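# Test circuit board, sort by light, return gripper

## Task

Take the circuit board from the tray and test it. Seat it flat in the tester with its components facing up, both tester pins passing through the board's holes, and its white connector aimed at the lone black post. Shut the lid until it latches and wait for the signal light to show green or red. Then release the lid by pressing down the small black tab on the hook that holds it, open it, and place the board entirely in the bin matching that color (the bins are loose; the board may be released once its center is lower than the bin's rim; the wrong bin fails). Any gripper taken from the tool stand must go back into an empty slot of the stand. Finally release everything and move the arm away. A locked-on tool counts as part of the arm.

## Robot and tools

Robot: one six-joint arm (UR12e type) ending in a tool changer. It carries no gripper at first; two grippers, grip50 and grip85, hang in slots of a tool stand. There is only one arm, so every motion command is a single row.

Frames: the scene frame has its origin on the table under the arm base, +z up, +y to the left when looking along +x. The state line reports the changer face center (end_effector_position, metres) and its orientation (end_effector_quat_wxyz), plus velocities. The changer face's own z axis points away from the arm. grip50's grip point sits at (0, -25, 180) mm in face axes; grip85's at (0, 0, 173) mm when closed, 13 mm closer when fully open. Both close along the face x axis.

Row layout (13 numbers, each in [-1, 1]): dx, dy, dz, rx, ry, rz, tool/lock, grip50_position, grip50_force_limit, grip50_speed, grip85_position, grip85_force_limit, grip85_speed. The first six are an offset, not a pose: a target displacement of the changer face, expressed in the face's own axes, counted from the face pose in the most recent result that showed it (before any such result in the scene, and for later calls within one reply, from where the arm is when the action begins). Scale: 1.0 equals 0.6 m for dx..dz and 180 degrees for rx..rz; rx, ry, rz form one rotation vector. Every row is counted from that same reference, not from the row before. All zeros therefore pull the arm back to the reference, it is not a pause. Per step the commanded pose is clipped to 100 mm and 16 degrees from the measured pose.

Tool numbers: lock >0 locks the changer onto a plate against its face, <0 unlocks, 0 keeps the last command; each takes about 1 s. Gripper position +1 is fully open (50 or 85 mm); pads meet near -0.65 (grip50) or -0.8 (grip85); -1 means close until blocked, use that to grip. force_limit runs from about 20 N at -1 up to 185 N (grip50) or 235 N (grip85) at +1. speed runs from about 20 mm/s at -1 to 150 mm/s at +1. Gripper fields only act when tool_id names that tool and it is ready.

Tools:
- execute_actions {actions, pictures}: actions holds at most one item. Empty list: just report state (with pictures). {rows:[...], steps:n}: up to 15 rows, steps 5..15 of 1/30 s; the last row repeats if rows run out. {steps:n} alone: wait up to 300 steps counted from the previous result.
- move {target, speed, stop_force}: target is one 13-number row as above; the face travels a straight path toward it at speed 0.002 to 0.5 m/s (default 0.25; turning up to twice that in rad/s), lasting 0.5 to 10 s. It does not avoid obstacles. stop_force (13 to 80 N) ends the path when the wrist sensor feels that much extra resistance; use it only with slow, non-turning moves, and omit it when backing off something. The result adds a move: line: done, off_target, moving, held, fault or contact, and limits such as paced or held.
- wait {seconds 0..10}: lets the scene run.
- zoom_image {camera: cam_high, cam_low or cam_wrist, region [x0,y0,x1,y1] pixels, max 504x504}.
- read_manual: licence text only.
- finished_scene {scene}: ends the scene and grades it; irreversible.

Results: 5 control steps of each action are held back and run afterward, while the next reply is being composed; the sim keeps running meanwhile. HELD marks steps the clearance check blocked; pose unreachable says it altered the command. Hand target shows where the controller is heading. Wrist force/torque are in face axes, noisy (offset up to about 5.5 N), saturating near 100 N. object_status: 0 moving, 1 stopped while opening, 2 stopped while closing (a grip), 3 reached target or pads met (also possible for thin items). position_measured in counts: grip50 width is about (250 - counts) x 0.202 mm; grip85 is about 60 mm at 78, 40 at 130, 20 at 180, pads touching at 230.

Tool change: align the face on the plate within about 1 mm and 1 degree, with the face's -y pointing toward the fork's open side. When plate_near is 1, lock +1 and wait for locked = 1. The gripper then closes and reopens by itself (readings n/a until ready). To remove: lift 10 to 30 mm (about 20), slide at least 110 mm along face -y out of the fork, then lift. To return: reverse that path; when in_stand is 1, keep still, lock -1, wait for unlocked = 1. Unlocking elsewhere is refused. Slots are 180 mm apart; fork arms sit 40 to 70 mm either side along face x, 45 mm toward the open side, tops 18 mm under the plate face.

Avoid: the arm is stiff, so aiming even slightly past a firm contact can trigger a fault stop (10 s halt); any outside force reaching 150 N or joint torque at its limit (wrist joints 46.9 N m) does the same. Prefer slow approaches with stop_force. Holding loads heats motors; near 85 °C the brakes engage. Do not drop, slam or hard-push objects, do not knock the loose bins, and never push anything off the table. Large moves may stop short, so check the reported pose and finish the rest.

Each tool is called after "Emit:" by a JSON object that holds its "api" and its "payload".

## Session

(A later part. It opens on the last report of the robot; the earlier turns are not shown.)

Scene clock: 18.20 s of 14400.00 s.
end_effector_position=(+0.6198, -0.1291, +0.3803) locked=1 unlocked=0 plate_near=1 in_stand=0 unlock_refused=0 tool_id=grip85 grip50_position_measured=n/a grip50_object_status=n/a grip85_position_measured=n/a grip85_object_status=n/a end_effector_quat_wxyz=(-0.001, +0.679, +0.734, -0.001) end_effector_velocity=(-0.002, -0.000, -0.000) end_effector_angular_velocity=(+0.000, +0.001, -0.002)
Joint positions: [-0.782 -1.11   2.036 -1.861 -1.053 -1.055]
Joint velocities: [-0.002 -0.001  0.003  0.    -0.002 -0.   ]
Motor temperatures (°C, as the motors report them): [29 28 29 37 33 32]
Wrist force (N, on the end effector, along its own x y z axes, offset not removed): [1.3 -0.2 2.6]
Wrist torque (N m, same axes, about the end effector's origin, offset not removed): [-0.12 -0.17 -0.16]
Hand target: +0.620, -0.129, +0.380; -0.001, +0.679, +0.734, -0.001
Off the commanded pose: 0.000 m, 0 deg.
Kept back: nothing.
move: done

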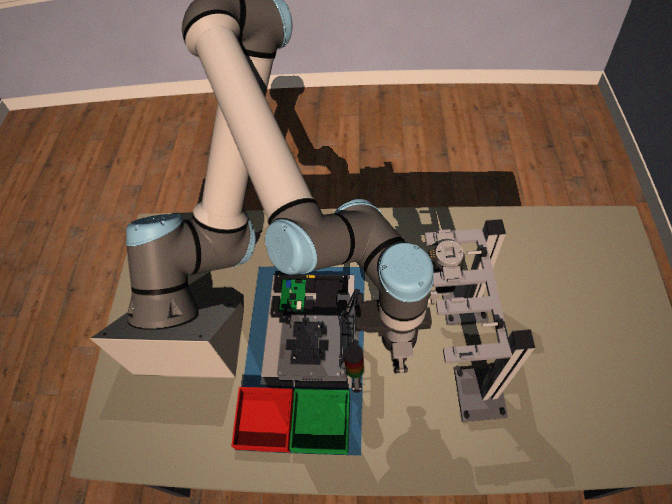

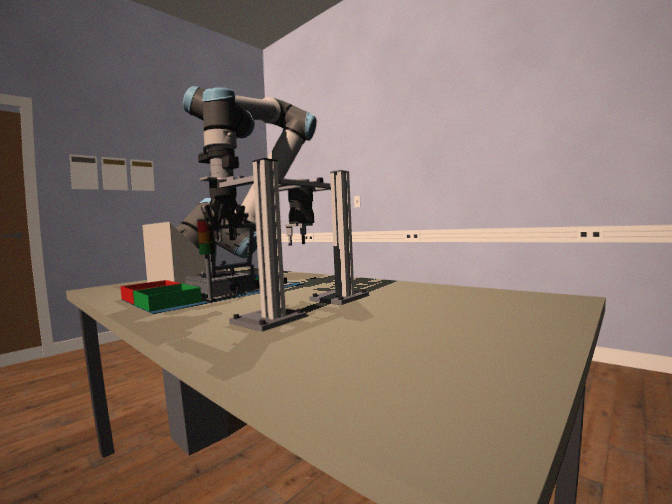

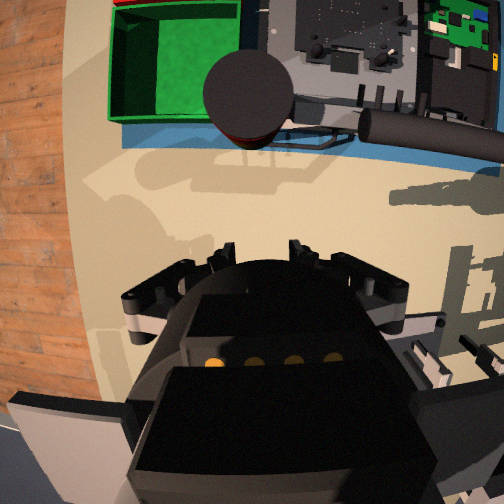

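Emit:
{"api": "move", "payload": {"target": [0,0,-0.18,0,0,0.525,0,1,0,0,1,0,0], "speed": 0.4}}

Emit:
{"api": "move", "payload": {"target": [-0.45,-0.28,0,0,0,0,0,1,0,0,1,0,0], "speed": 0.4}}

Scene clock: 21.20 s of 14400.00 s.
end_effector_position=(+0.6202, -0.1291, +0.4882) locked=1 unlocked=0 plate_near=1 in_stand=0 unlock_refused=0 tool_id=grip85 grip50_position_measured=n/a grip50_object_status=n/a grip85_position_measured=3 grip85_object_status=3 end_effector_quat_wxyz=(+0.000, +1.000, +0.000, -0.002) end_effector_velocity=(+0.000, +0.000, +0.000) end_effector_angular_velocity=(+0.000, -0.001, -0.009)
Joint positions: [-0.852 -1.157  1.91  -1.657 -1.096  0.53 ]
Joint velocities: [-0.    -0.    -0.     0.001  0.001  0.008]
Motor temperatures (°C, as the motors report them): [29 28 29 37 33 32]
Wrist force (N, on the end effector, along its own x y z axes, offset not removed): [-2.3 -0.9 -0.7]
Wrist torque (N m, same axes, about the end effector's origin, offset not removed): [-0.19 0.34 -0.10]
Hand target: +0.620, -0.129, +0.488; +0.000, +1.000, -0.000, -0.002
Off the commanded pose: 0.000 m, 0 deg.
Kept back: nothing.
move: done

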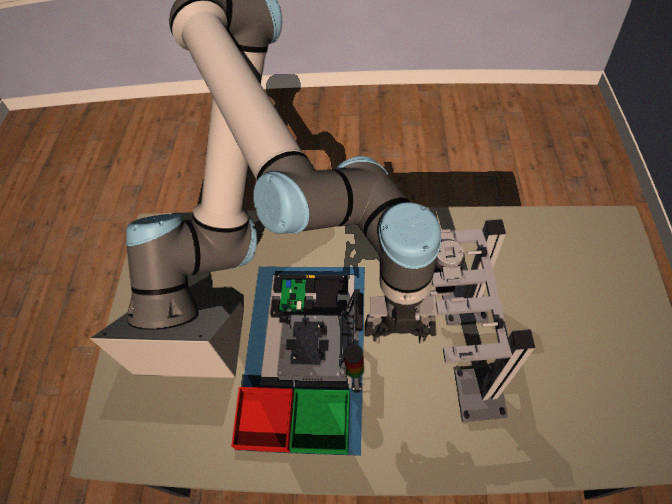

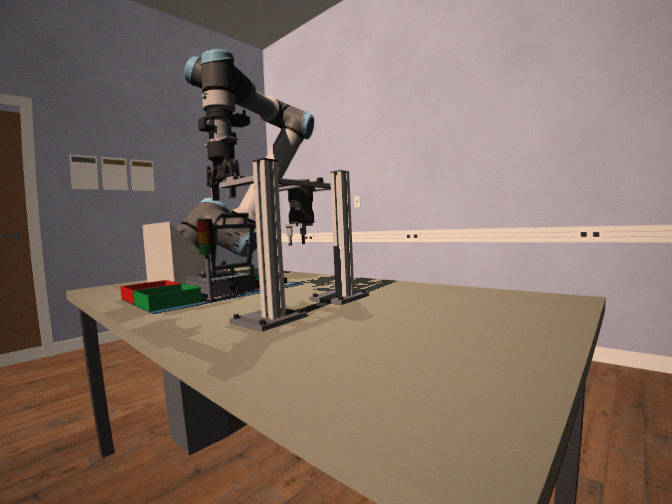

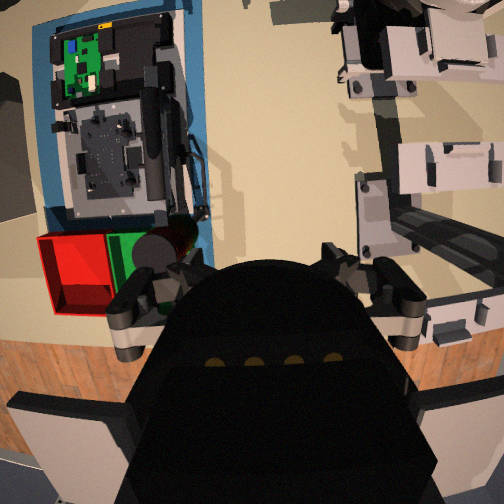

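Scene clock: 22.73 s of 14400.00 s.
end_effector_position=(+0.3501, +0.0383, +0.4891) locked=1 unlocked=0 plate_near=1 in_stand=0 unlock_refused=0 tool_id=grip85 grip50_position_measured=n/a grip50_object_status=n/a grip85_position_measured=3 grip85_object_status=3 end_effector_quat_wxyz=(+0.000, +1.000, +0.000, -0.002) end_effector_velocity=(-0.001, +0.001, +0.001) end_effector_angular_velocity=(-0.000, +0.001, +0.001)
Joint positions: [-1.126 -1.744  2.307 -1.383 -1.274  0.306]
Joint velocities: [-0.002 -0.003  0.     0.003 -0.003 -0.003]
Motor temperatures (°C, as the motors report them): [29 28 29 37 33 32]
Wrist force (N, on the end effector, along its own x y z axes, offset not removed): [-3.1 -3.1 2.8]
Wrist torque (N m, same axes, about the end effector's origin, offset not removed): [-0.20 0.26 0.08]
Hand target: +0.350, +0.038, +0.489; +0.000, +1.000, +0.000, -0.002
Off the commanded pose: 0.000 m, 0 deg.
Kept back: nothing.
move: done

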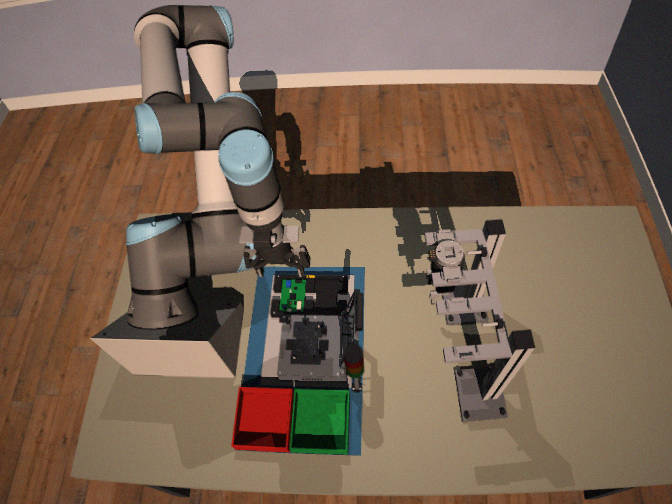

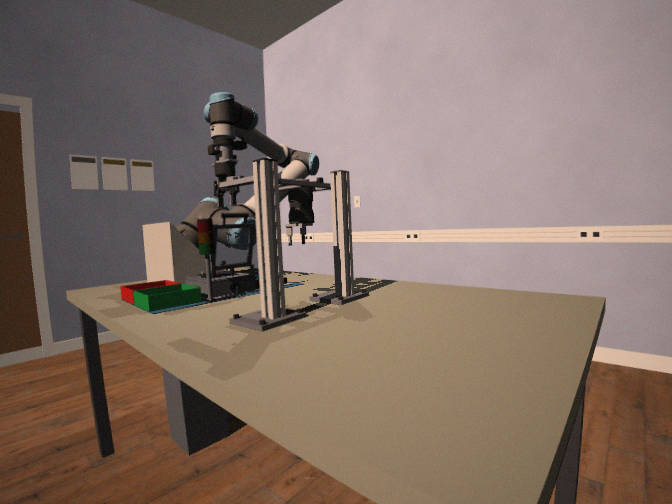

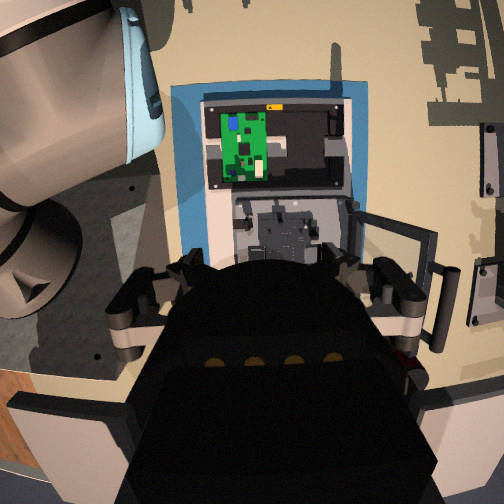

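Emit:
{"api": "move", "payload": {"target": [-0.03,-0.19,0.25,0,0,0,0,1,0,0,1,0,0], "speed": 0.3}}

Scene clock: 24.23 s of 14400.00 s.
end_effector_position=(+0.3314, +0.1522, +0.3393) locked=1 unlocked=0 plate_near=1 in_stand=0 unlock_refused=0 tool_id=grip85 grip50_position_measured=n/a grip50_object_status=n/a grip85_position_measured=3 grip85_object_status=3 end_effector_quat_wxyz=(+0.000, +1.000, +0.000, -0.002) end_effector_velocity=(+0.000, +0.001, -0.001) end_effector_angular_velocity=(-0.000, -0.001, -0.001)
Joint positions: [-0.93  -2.009  2.531 -1.396 -1.145  0.462]
Joint velocities: [ 0.003 -0.002  0.001 -0.     0.003  0.004]
Motor temperatures (°C, as the motors report them): [29 28 29 37 33 32]
Wrist force (N, on the end effector, along its own x y z axes, offset not removed): [-2.5 2.0 -0.8]
Wrist torque (N m, same axes, about the end effector's origin, offset not removed): [0.13 0.20 0.12]
Hand target: +0.331, +0.152, +0.339; +0.000, +1.000, +0.000, -0.002
Off the commanded pose: 0.000 m, 0 deg.
Kept back: nothing.
move: done

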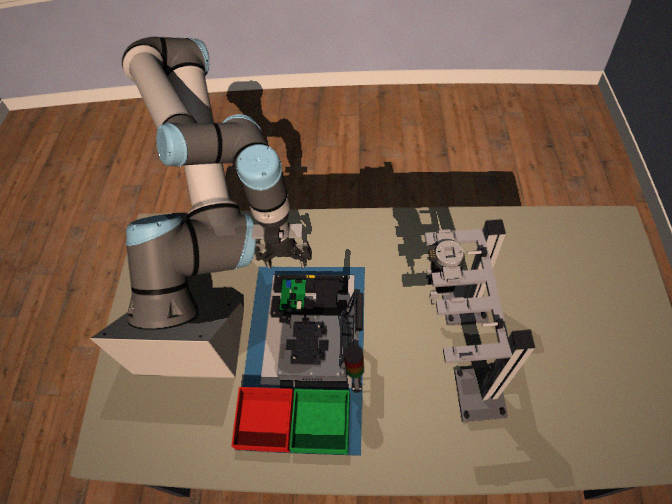

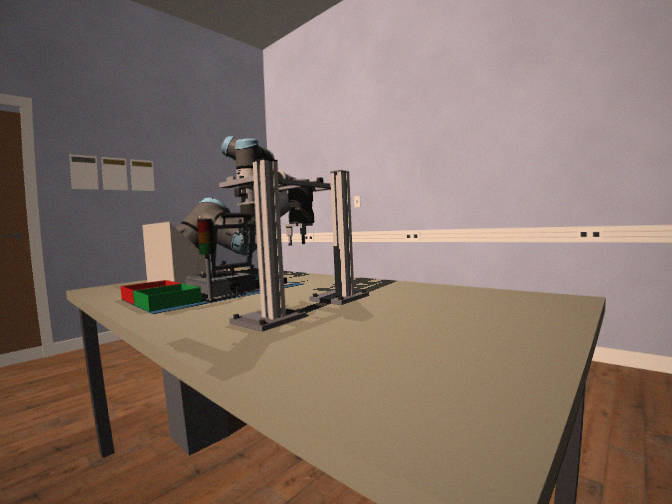

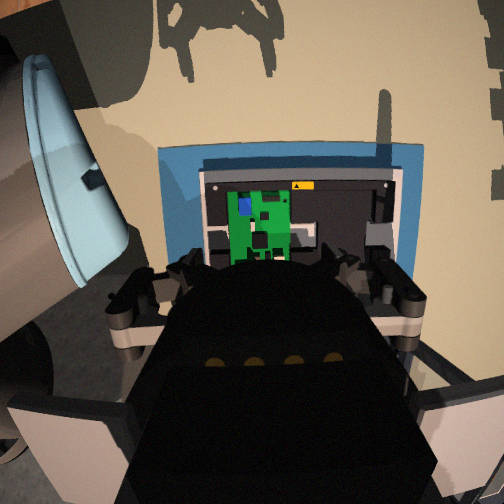

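Emit:
{"api": "move", "payload": {"target": [0,0.02,0.115,0,0,0,0,1,0,0,1,0,0], "speed": 0.2}}

Scene clock: 25.43 s of 14400.00 s.
end_effector_position=(+0.3312, +0.1403, +0.2704) locked=1 unlocked=0 plate_near=1 in_stand=0 unlock_refused=0 tool_id=grip85 grip50_position_measured=n/a grip50_object_status=n/a grip85_position_measured=3 grip85_object_status=3 end_effector_quat_wxyz=(+0.000, +1.000, +0.000, -0.002) end_effector_velocity=(+0.001, -0.000, -0.001) end_effector_angular_velocity=(-0.000, -0.000, -0.000)
Joint positions: [-0.852 -1.961  2.633 -1.577 -1.095  0.53 ]
Joint velocities: [ 0.003  0.004  0.001 -0.007  0.002  0.003]
Motor temperatures (°C, as the motors report them): [29 28 29 37 33 32]
Wrist force (N, on the end effector, along its own x y z axes, offset not removed): [-2.3 -1.3 1.2]
Wrist torque (N m, same axes, about the end effector's origin, offset not removed): [-0.07 0.29 0.14]
Hand target: +0.331, +0.140, +0.270; +0.000, +1.000, +0.000, -0.002
Off the commanded pose: 0.000 m, 0 deg.
Kept back: nothing.
move: done

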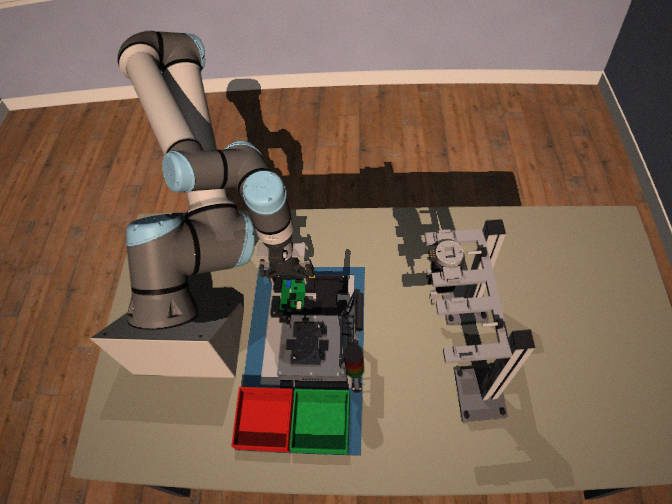

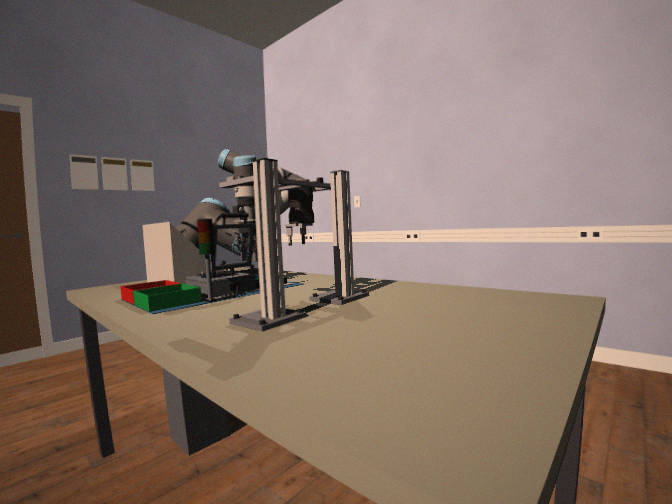

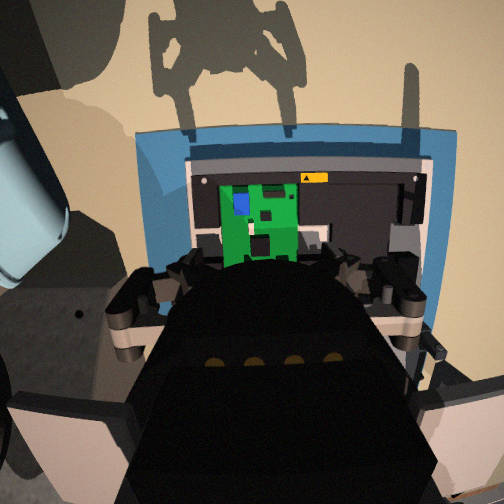

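Emit:
{"api": "move", "payload": {"target": [0,0.008,0.07,0,0,0,0,1,0,0,1,0,0], "speed": 0.1}}

Emit:
{"api": "zoom_image", "payload": {"camera": "cam_high", "region": [240, 240, 380, 340]}}

Scene clock: 26.60 s of 14400.00 s.
end_effector_position=(+0.3310, +0.1356, +0.2286) locked=1 unlocked=0 plate_near=1 in_stand=0 unlock_refused=0 tool_id=grip85 grip50_position_measured=n/a grip50_object_status=n/a grip85_position_measured=3 grip85_object_status=3 end_effector_quat_wxyz=(+0.000, +1.000, +0.000, -0.002) end_effector_velocity=(+0.001, -0.001, -0.002) end_effector_angular_velocity=(-0.000, +0.000, -0.000)
Joint positions: [-0.794 -1.91   2.69  -1.71  -1.06   0.582]
Joint velocities: [ 0.004  0.005  0.002 -0.009  0.002  0.004]
Motor temperatures (°C, as the motors report them): [29 28 29 37 33 32]
Wrist force (N, on the end effector, along its own x y z axes, offset not removed): [-3.9 0.3 -1.4]
Wrist torque (N m, same axes, about the end effector's origin, offset not removed): [0.00 0.33 0.09]
Hand target: +0.331, +0.136, +0.228; +0.000, +1.000, +0.000, -0.002
Off the commanded pose: 0.000 m, 0 deg.
Kept back: nothing.
move: done

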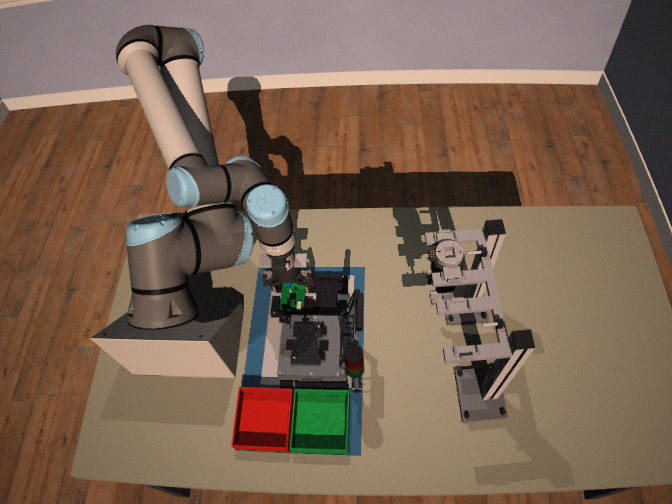

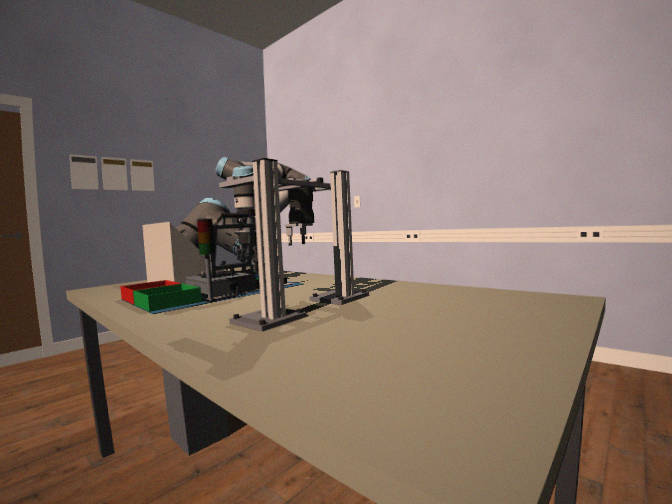

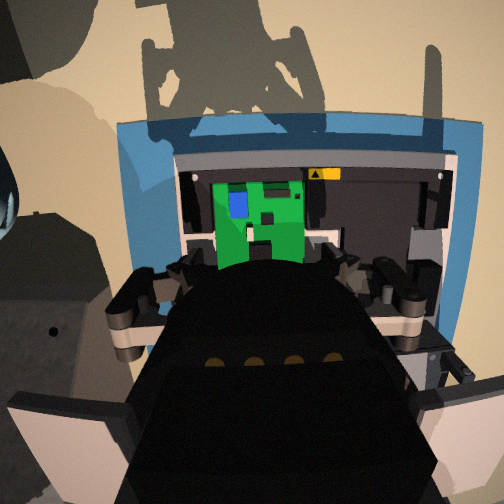

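Region (240, 240, 380, 340) of cam_high's 672x504 image, scaled by 3.600, with more detail than that image has; it fills the top 360 rows of this view, and the rest is white.

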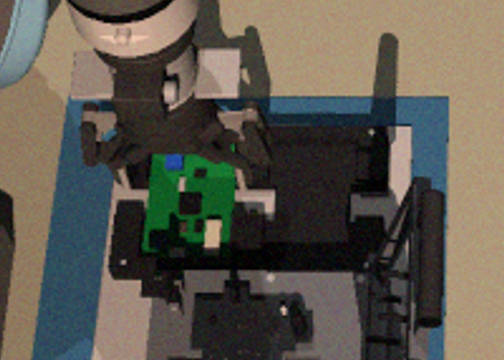

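Emit:
{"api": "move", "payload": {"target": [0,0,0.08,0,0,0,0,1,0,0,1,0,0], "speed": 0.015, "stop_force": 13}}

Scene clock: 30.13 s of 14400.00 s.
end_effector_position=(+0.3308, +0.1357, +0.1844) locked=1 unlocked=0 plate_near=1 in_stand=0 unlock_refused=0 tool_id=grip85 grip50_position_measured=n/a grip50_object_status=n/a grip85_position_measured=3 grip85_object_status=3 end_effector_quat_wxyz=(+0.000, +1.000, +0.000, -0.001) end_effector_velocity=(-0.002, +0.000, +0.002) end_effector_angular_velocity=(+0.004, +0.006, -0.003)
Joint positions: [-0.718 -1.839  2.744 -1.871 -1.015  0.654]
Joint velocities: [-0.007 -0.008 -0.002  0.021 -0.006 -0.008]
Motor temperatures (°C, as the motors report them): [29 28 29 37 33 32]
Wrist force (N, on the end effector, along its own x y z axes, offset not removed): [2.4 3.5 -36.6]
Wrist torque (N m, same axes, about the end effector's origin, offset not removed): [-0.74 3.23 0.18]
Hand target: +0.331, +0.136, +0.185; +0.000, +1.000, +0.000, -0.002
Off the commanded pose: 0.004 m, 0 deg.
Kept back: nothing.
move: contact

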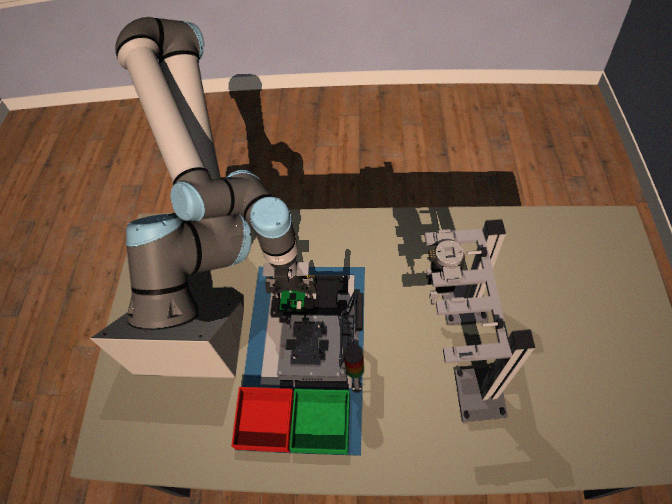

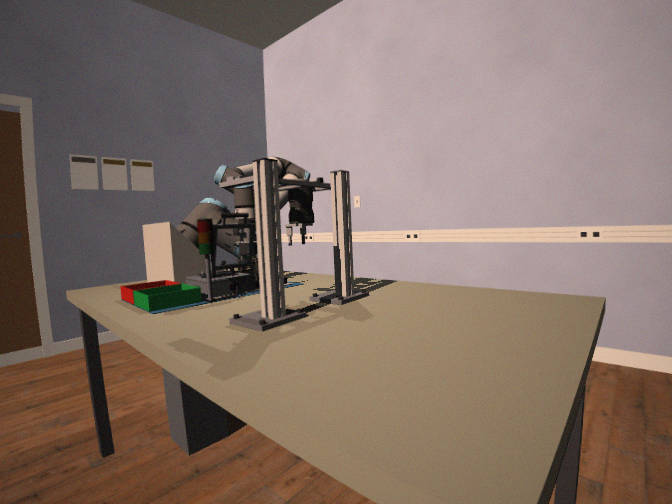

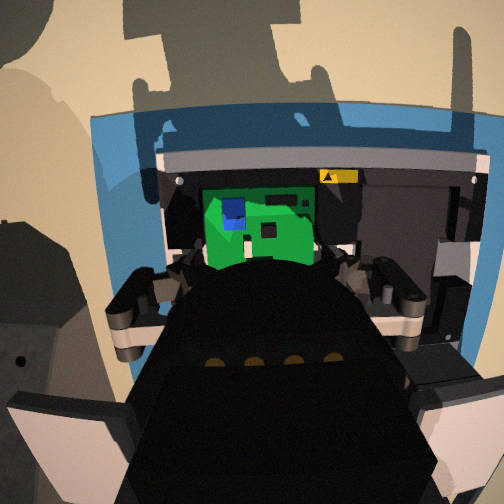

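Fingers straddle the board. Lift a bit and close.

Emit:
{"api": "move", "payload": {"target": [0,0,-0.012,0,0,0,0,1,0,0,-1,-0.5,-0.5], "speed": 0.03}}

Scene clock: 31.17 s of 14400.00 s.
end_effector_position=(+0.3306, +0.1357, +0.1913) locked=1 unlocked=0 plate_near=1 in_stand=0 unlock_refused=0 tool_id=grip85 grip50_position_measured=n/a grip50_object_status=n/a grip85_position_measured=49 grip85_object_status=2 end_effector_quat_wxyz=(-0.000, +1.000, +0.000, -0.002) end_effector_velocity=(+0.001, -0.000, +0.002) end_effector_angular_velocity=(-0.002, -0.001, +0.003)
Joint positions: [-0.731 -1.852  2.736 -1.842 -1.023  0.642]
Joint velocities: [-0.001 -0.002 -0.003  0.003 -0.002 -0.003]
Motor temperatures (°C, as the motors report them): [29 28 29 37 33 32]
Wrist force (N, on the end effector, along its own x y z axes, offset not removed): [-17.0 2.9 12.6]
Wrist torque (N m, same axes, about the end effector's origin, offset not removed): [-1.26 -2.42 0.03]
Hand target: +0.331, +0.136, +0.192; +0.000, +1.000, +0.000, -0.001
Off the commanded pose: 0.000 m, 0 deg.
Kept back: nothing.
move: done

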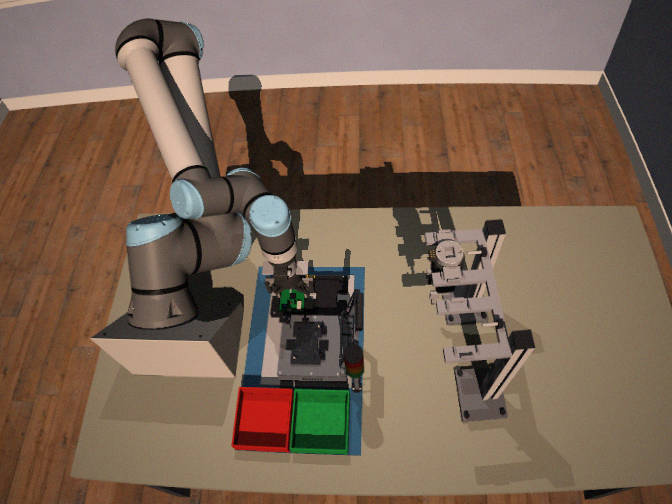

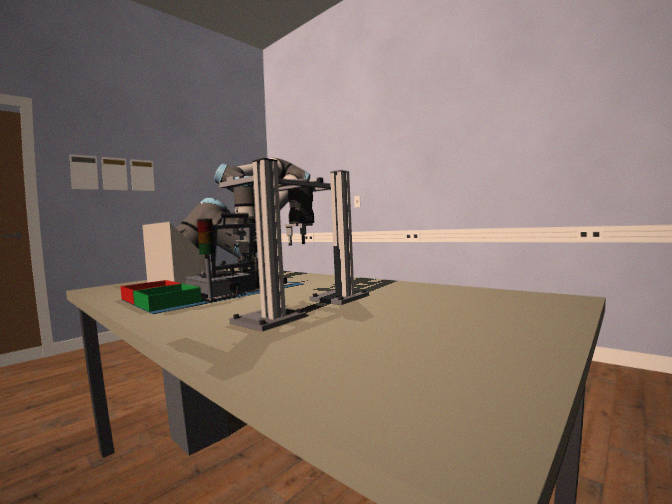

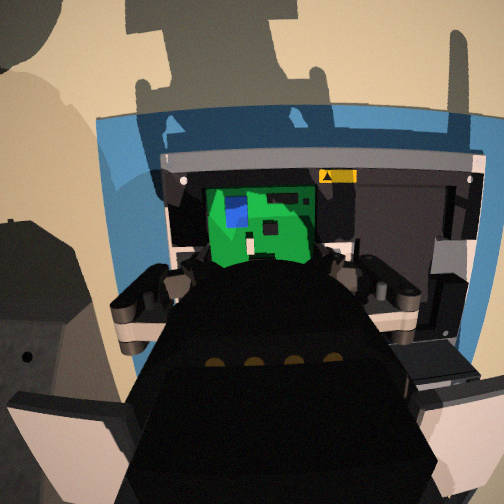

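Emit:
{"api": "move", "payload": {"target": [-0.003,0,-0.05,0,0,0,0,1,0,0,-1,-0.5,-0.5], "speed": 0.04}}

Emit:
{"api": "move", "payload": {"target": [0.07,0.1,-0.2,0,0,-0.5,0,1,0,0,-1,-0.5,-0.5], "speed": 0.3}}

Emit:
{"api": "move", "payload": {"target": [-0.1,0,0,0,0,-0.5,0,1,0,0,-1,-0.5,-0.5], "speed": 0.3}}

Scene clock: 32.63 s of 14400.00 s.
end_effector_position=(+0.3289, +0.1357, +0.2211) locked=1 unlocked=0 plate_near=1 in_stand=0 unlock_refused=0 tool_id=grip85 grip50_position_measured=n/a grip50_object_status=n/a grip85_position_measured=49 grip85_object_status=2 end_effector_quat_wxyz=(-0.000, +1.000, +0.000, -0.002) end_effector_velocity=(-0.000, +0.000, +0.002) end_effector_angular_velocity=(+0.001, -0.002, -0.000)
Joint positions: [-0.787 -1.906  2.702 -1.728 -1.055  0.589]
Joint velocities: [-0.004 -0.004 -0.002  0.007 -0.    -0.003]
Motor temperatures (°C, as the motors report them): [29 28 29 37 33 32]
Wrist force (N, on the end effector, along its own x y z axes, offset not removed): [0.1 -1.6 -5.9]
Wrist torque (N m, same axes, about the end effector's origin, offset not removed): [-0.19 0.16 0.04]
Hand target: +0.329, +0.136, +0.221; -0.000, +1.000, +0.000, -0.002
Off the commanded pose: 0.000 m, 0 deg.
Kept back: nothing.
move: done

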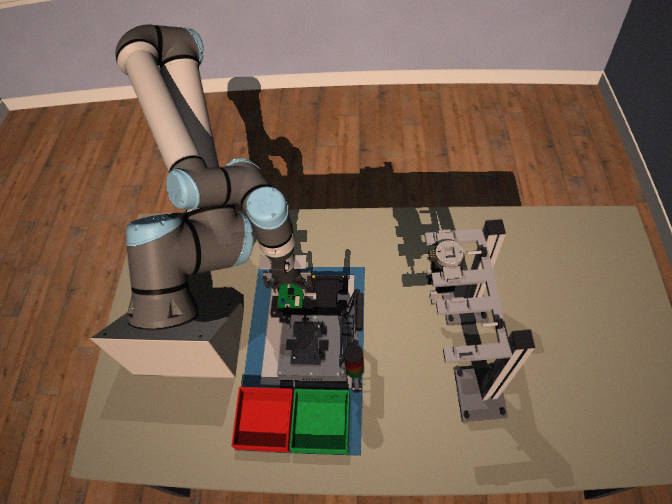

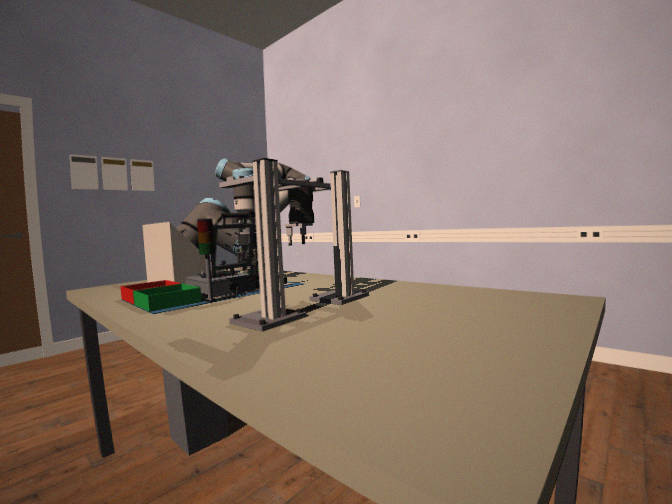

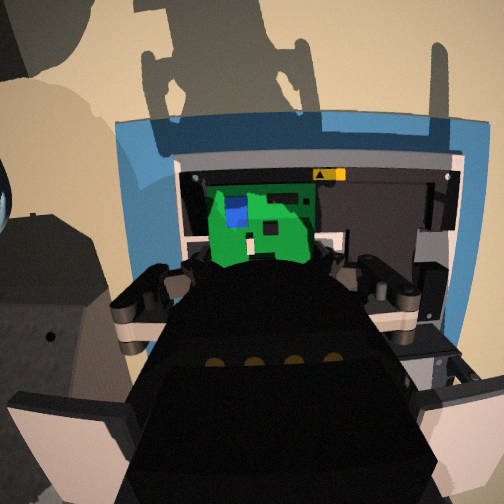

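Scene clock: 35.77 s of 14400.00 s.
end_effector_position=(+0.3714, +0.0756, +0.3409) locked=1 unlocked=0 plate_near=1 in_stand=0 unlock_refused=0 tool_id=grip85 grip50_position_measured=n/a grip50_object_status=n/a grip85_position_measured=49 grip85_object_status=2 end_effector_quat_wxyz=(-0.001, +0.707, +0.707, -0.001) end_effector_velocity=(+0.000, -0.000, +0.001) end_effector_angular_velocity=(+0.002, -0.001, +0.011)
Joint positions: [-0.929 -1.767  2.505 -1.613 -1.143 -1.106]
Joint velocities: [-0.001  0.001 -0.002  0.002  0.001 -0.012]
Motor temperatures (°C, as the motors report them): [29 28 29 37 33 32]
Wrist force (N, on the end effector, along its own x y z axes, offset not removed): [0.2 -1.4 -1.8]
Wrist torque (N m, same axes, about the end effector's origin, offset not removed): [-0.10 0.09 0.20]
Hand target: +0.371, +0.076, +0.341; -0.001, +0.707, +0.707, -0.001
Off the commanded pose: 0.000 m, 0 deg.
Kept back: nothing.
move: done

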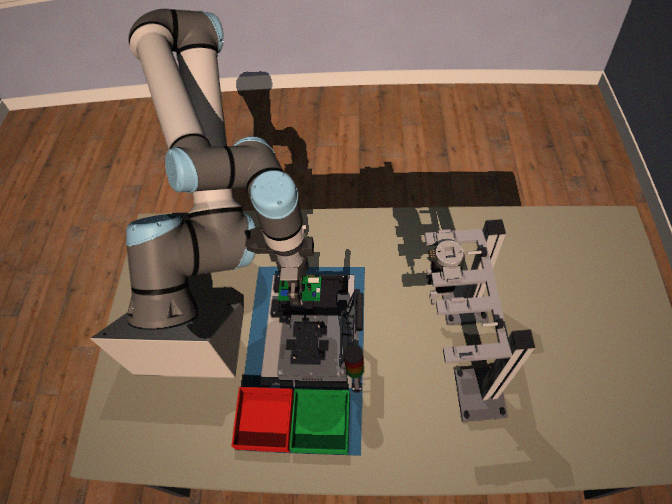

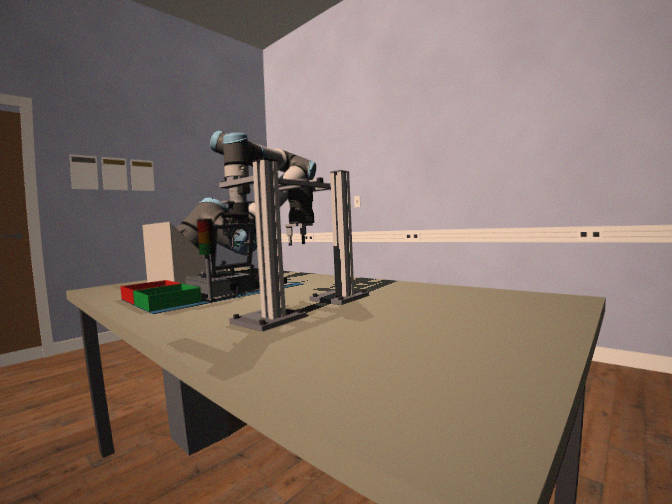

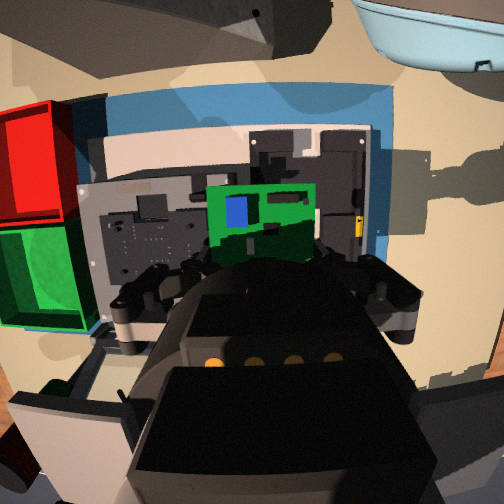

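Scene clock: 38.90 s of 14400.00 s.
end_effector_position=(+0.3714, +0.0158, +0.3408) locked=1 unlocked=0 plate_near=1 in_stand=0 unlock_refused=0 tool_id=grip85 grip50_position_measured=n/a grip50_object_status=n/a grip85_position_measured=49 grip85_object_status=2 end_effector_quat_wxyz=(-0.002, +0.001, +1.000, +0.000) end_effector_velocity=(+0.000, -0.000, +0.000) end_effector_angular_velocity=(+0.001, -0.001, +0.012)
Joint positions: [-0.986 -1.635  2.504 -1.724 -1.181 -2.724]
Joint velocities: [-0.001  0.001 -0.     0.001  0.001 -0.013]
Motor temperatures (°C, as the motors report them): [29 28 29 37 33 32]
Wrist force (N, on the end effector, along its own x y z axes, offset not removed): [-0.5 -4.7 -1.3]
Wrist torque (N m, same axes, about the end effector's origin, offset not removed): [-0.39 0.22 0.09]
Hand target: +0.371, +0.016, +0.341; -0.002, +0.000, +1.000, +0.000
Off the commanded pose: 0.000 m, 0 deg.
Kept back: nothing.
move: done

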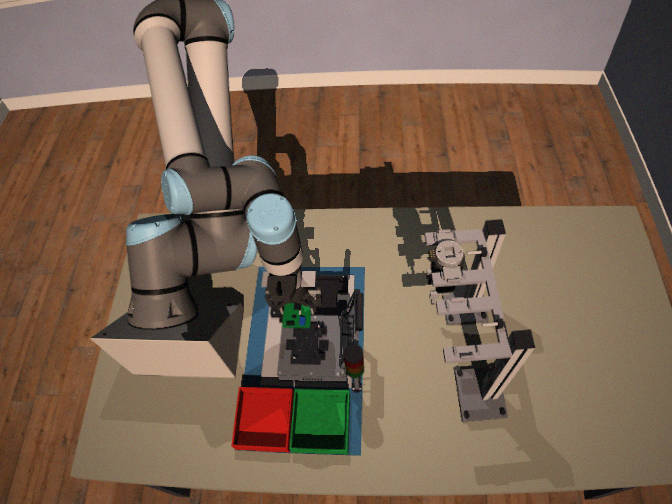

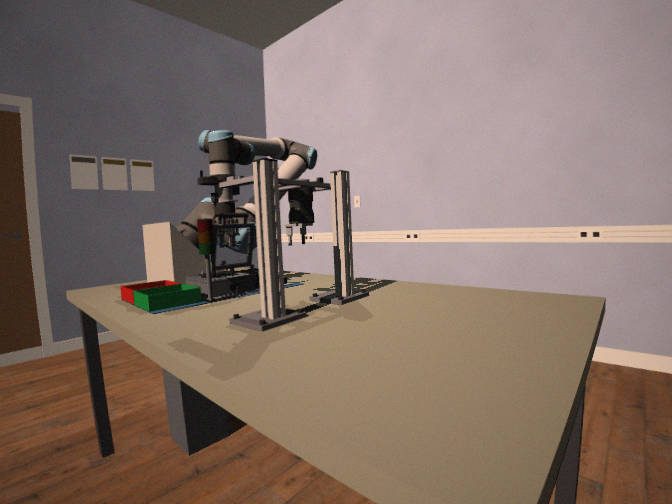

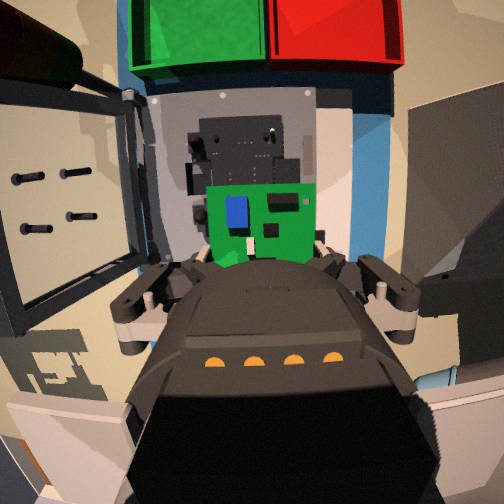

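Emit:
{"api": "move", "payload": {"target": [-0.027,-0.083,0.08,0,0,0,0,1,0,0,-1,-0.5,-0.5], "speed": 0.15}}

Scene clock: 40.17 s of 14400.00 s.
end_effector_position=(+0.3872, -0.0338, +0.2927) locked=1 unlocked=0 plate_near=1 in_stand=0 unlock_refused=0 tool_id=grip85 grip50_position_measured=n/a grip50_object_status=n/a grip85_position_measured=49 grip85_object_status=2 end_effector_quat_wxyz=(-0.002, +0.001, +1.000, +0.000) end_effector_velocity=(+0.000, -0.001, -0.001) end_effector_angular_velocity=(+0.001, +0.001, -0.001)
Joint positions: [-0.955 -1.453  2.53  -1.942 -1.161 -2.698]
Joint velocities: [ 0.001  0.004  0.    -0.004  0.     0.001]
Motor temperatures (°C, as the motors report them): [29 28 29 37 33 32]
Wrist force (N, on the end effector, along its own x y z axes, offset not removed): [0.0 -1.5 -0.8]
Wrist torque (N m, same axes, about the end effector's origin, offset not removed): [-0.18 -0.01 0.24]
Hand target: +0.387, -0.034, +0.293; -0.002, +0.001, +1.000, +0.000
Off the commanded pose: 0.000 m, 0 deg.
Kept back: nothing.
move: done

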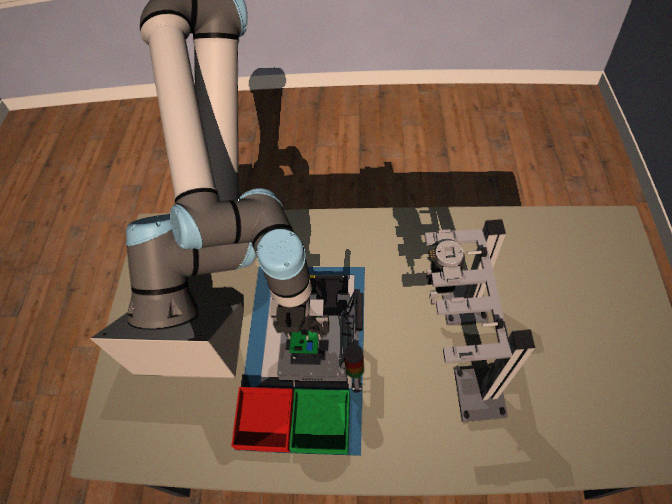

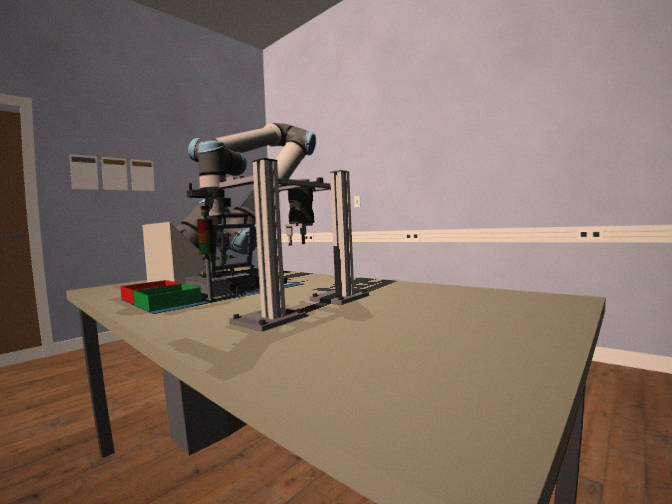

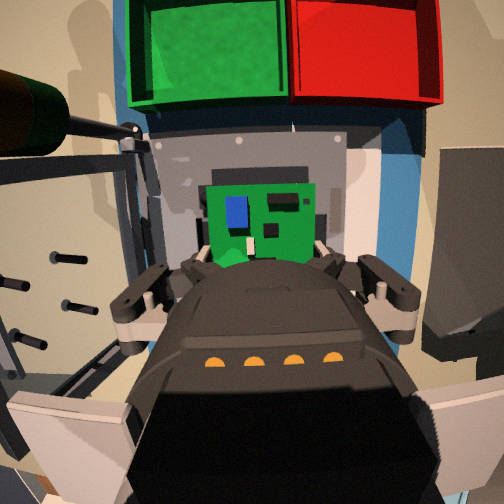

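Emit:
{"api": "move", "payload": {"target": [0,0,0.05,0,0,0,0,1,0,0,-1,-0.5,-0.5], "speed": 0.03, "stop_force": 13}}

Emit:
{"api": "zoom_image", "payload": {"camera": "cam_wrist", "region": [150, 120, 370, 280]}}

Scene clock: 41.73 s of 14400.00 s.
end_effector_position=(+0.3871, -0.0337, +0.2629) locked=1 unlocked=0 plate_near=1 in_stand=0 unlock_refused=0 tool_id=grip85 grip50_position_measured=n/a grip50_object_status=n/a grip85_position_measured=49 grip85_object_status=2 end_effector_quat_wxyz=(-0.002, +0.001, +1.000, +0.000) end_effector_velocity=(+0.000, -0.000, -0.002) end_effector_angular_velocity=(-0.001, +0.001, +0.000)
Joint positions: [-0.927 -1.413  2.563 -2.025 -1.142 -2.674]
Joint velocities: [ 0.002  0.003  0.002 -0.005  0.001  0.001]
Motor temperatures (°C, as the motors report them): [29 28 29 37 33 32]
Wrist force (N, on the end effector, along its own x y z axes, offset not removed): [-5.1 -0.8 -2.2]
Wrist torque (N m, same axes, about the end effector's origin, offset not removed): [-0.27 0.49 -0.02]
Hand target: +0.387, -0.034, +0.263; -0.002, +0.001, +1.000, +0.000
Off the commanded pose: 0.000 m, 0 deg.
Kept back: nothing.
move: done

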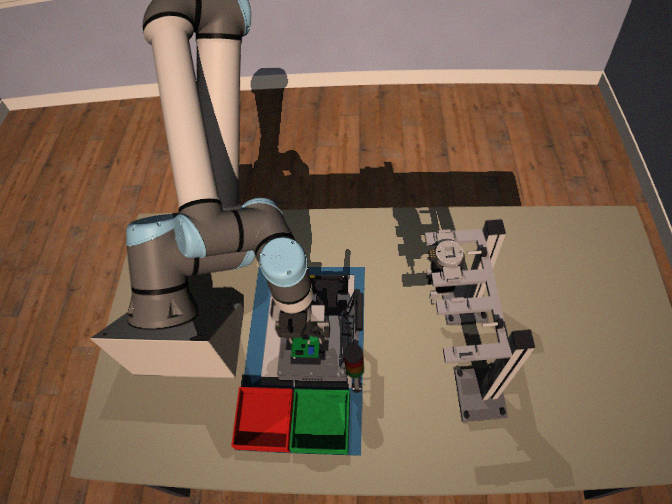

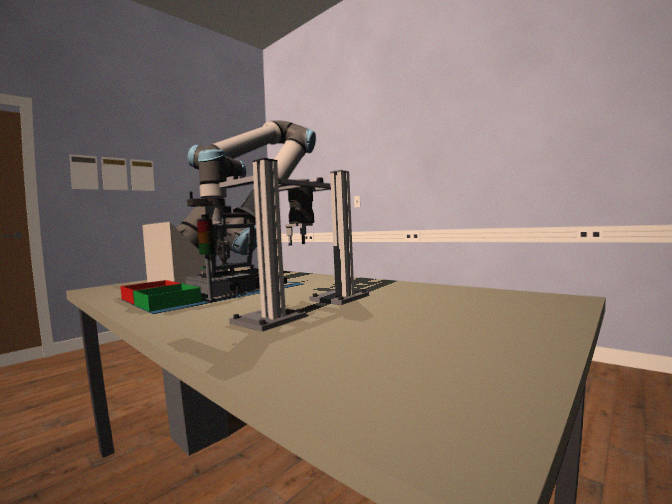

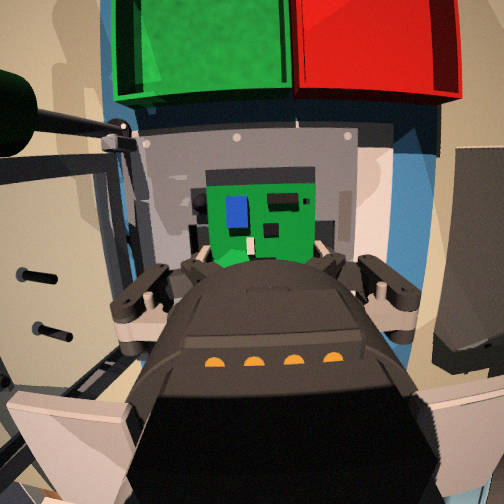

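Region (150, 120, 370, 280) of cam_wrist's 504x504 image, scaled by 2.291, with more detail than that image has; it fills the top 367 rows of this view, and the rest is white.

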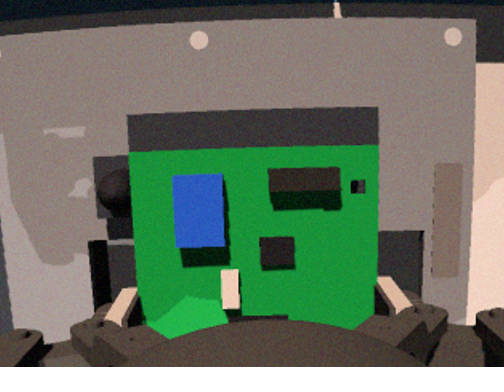

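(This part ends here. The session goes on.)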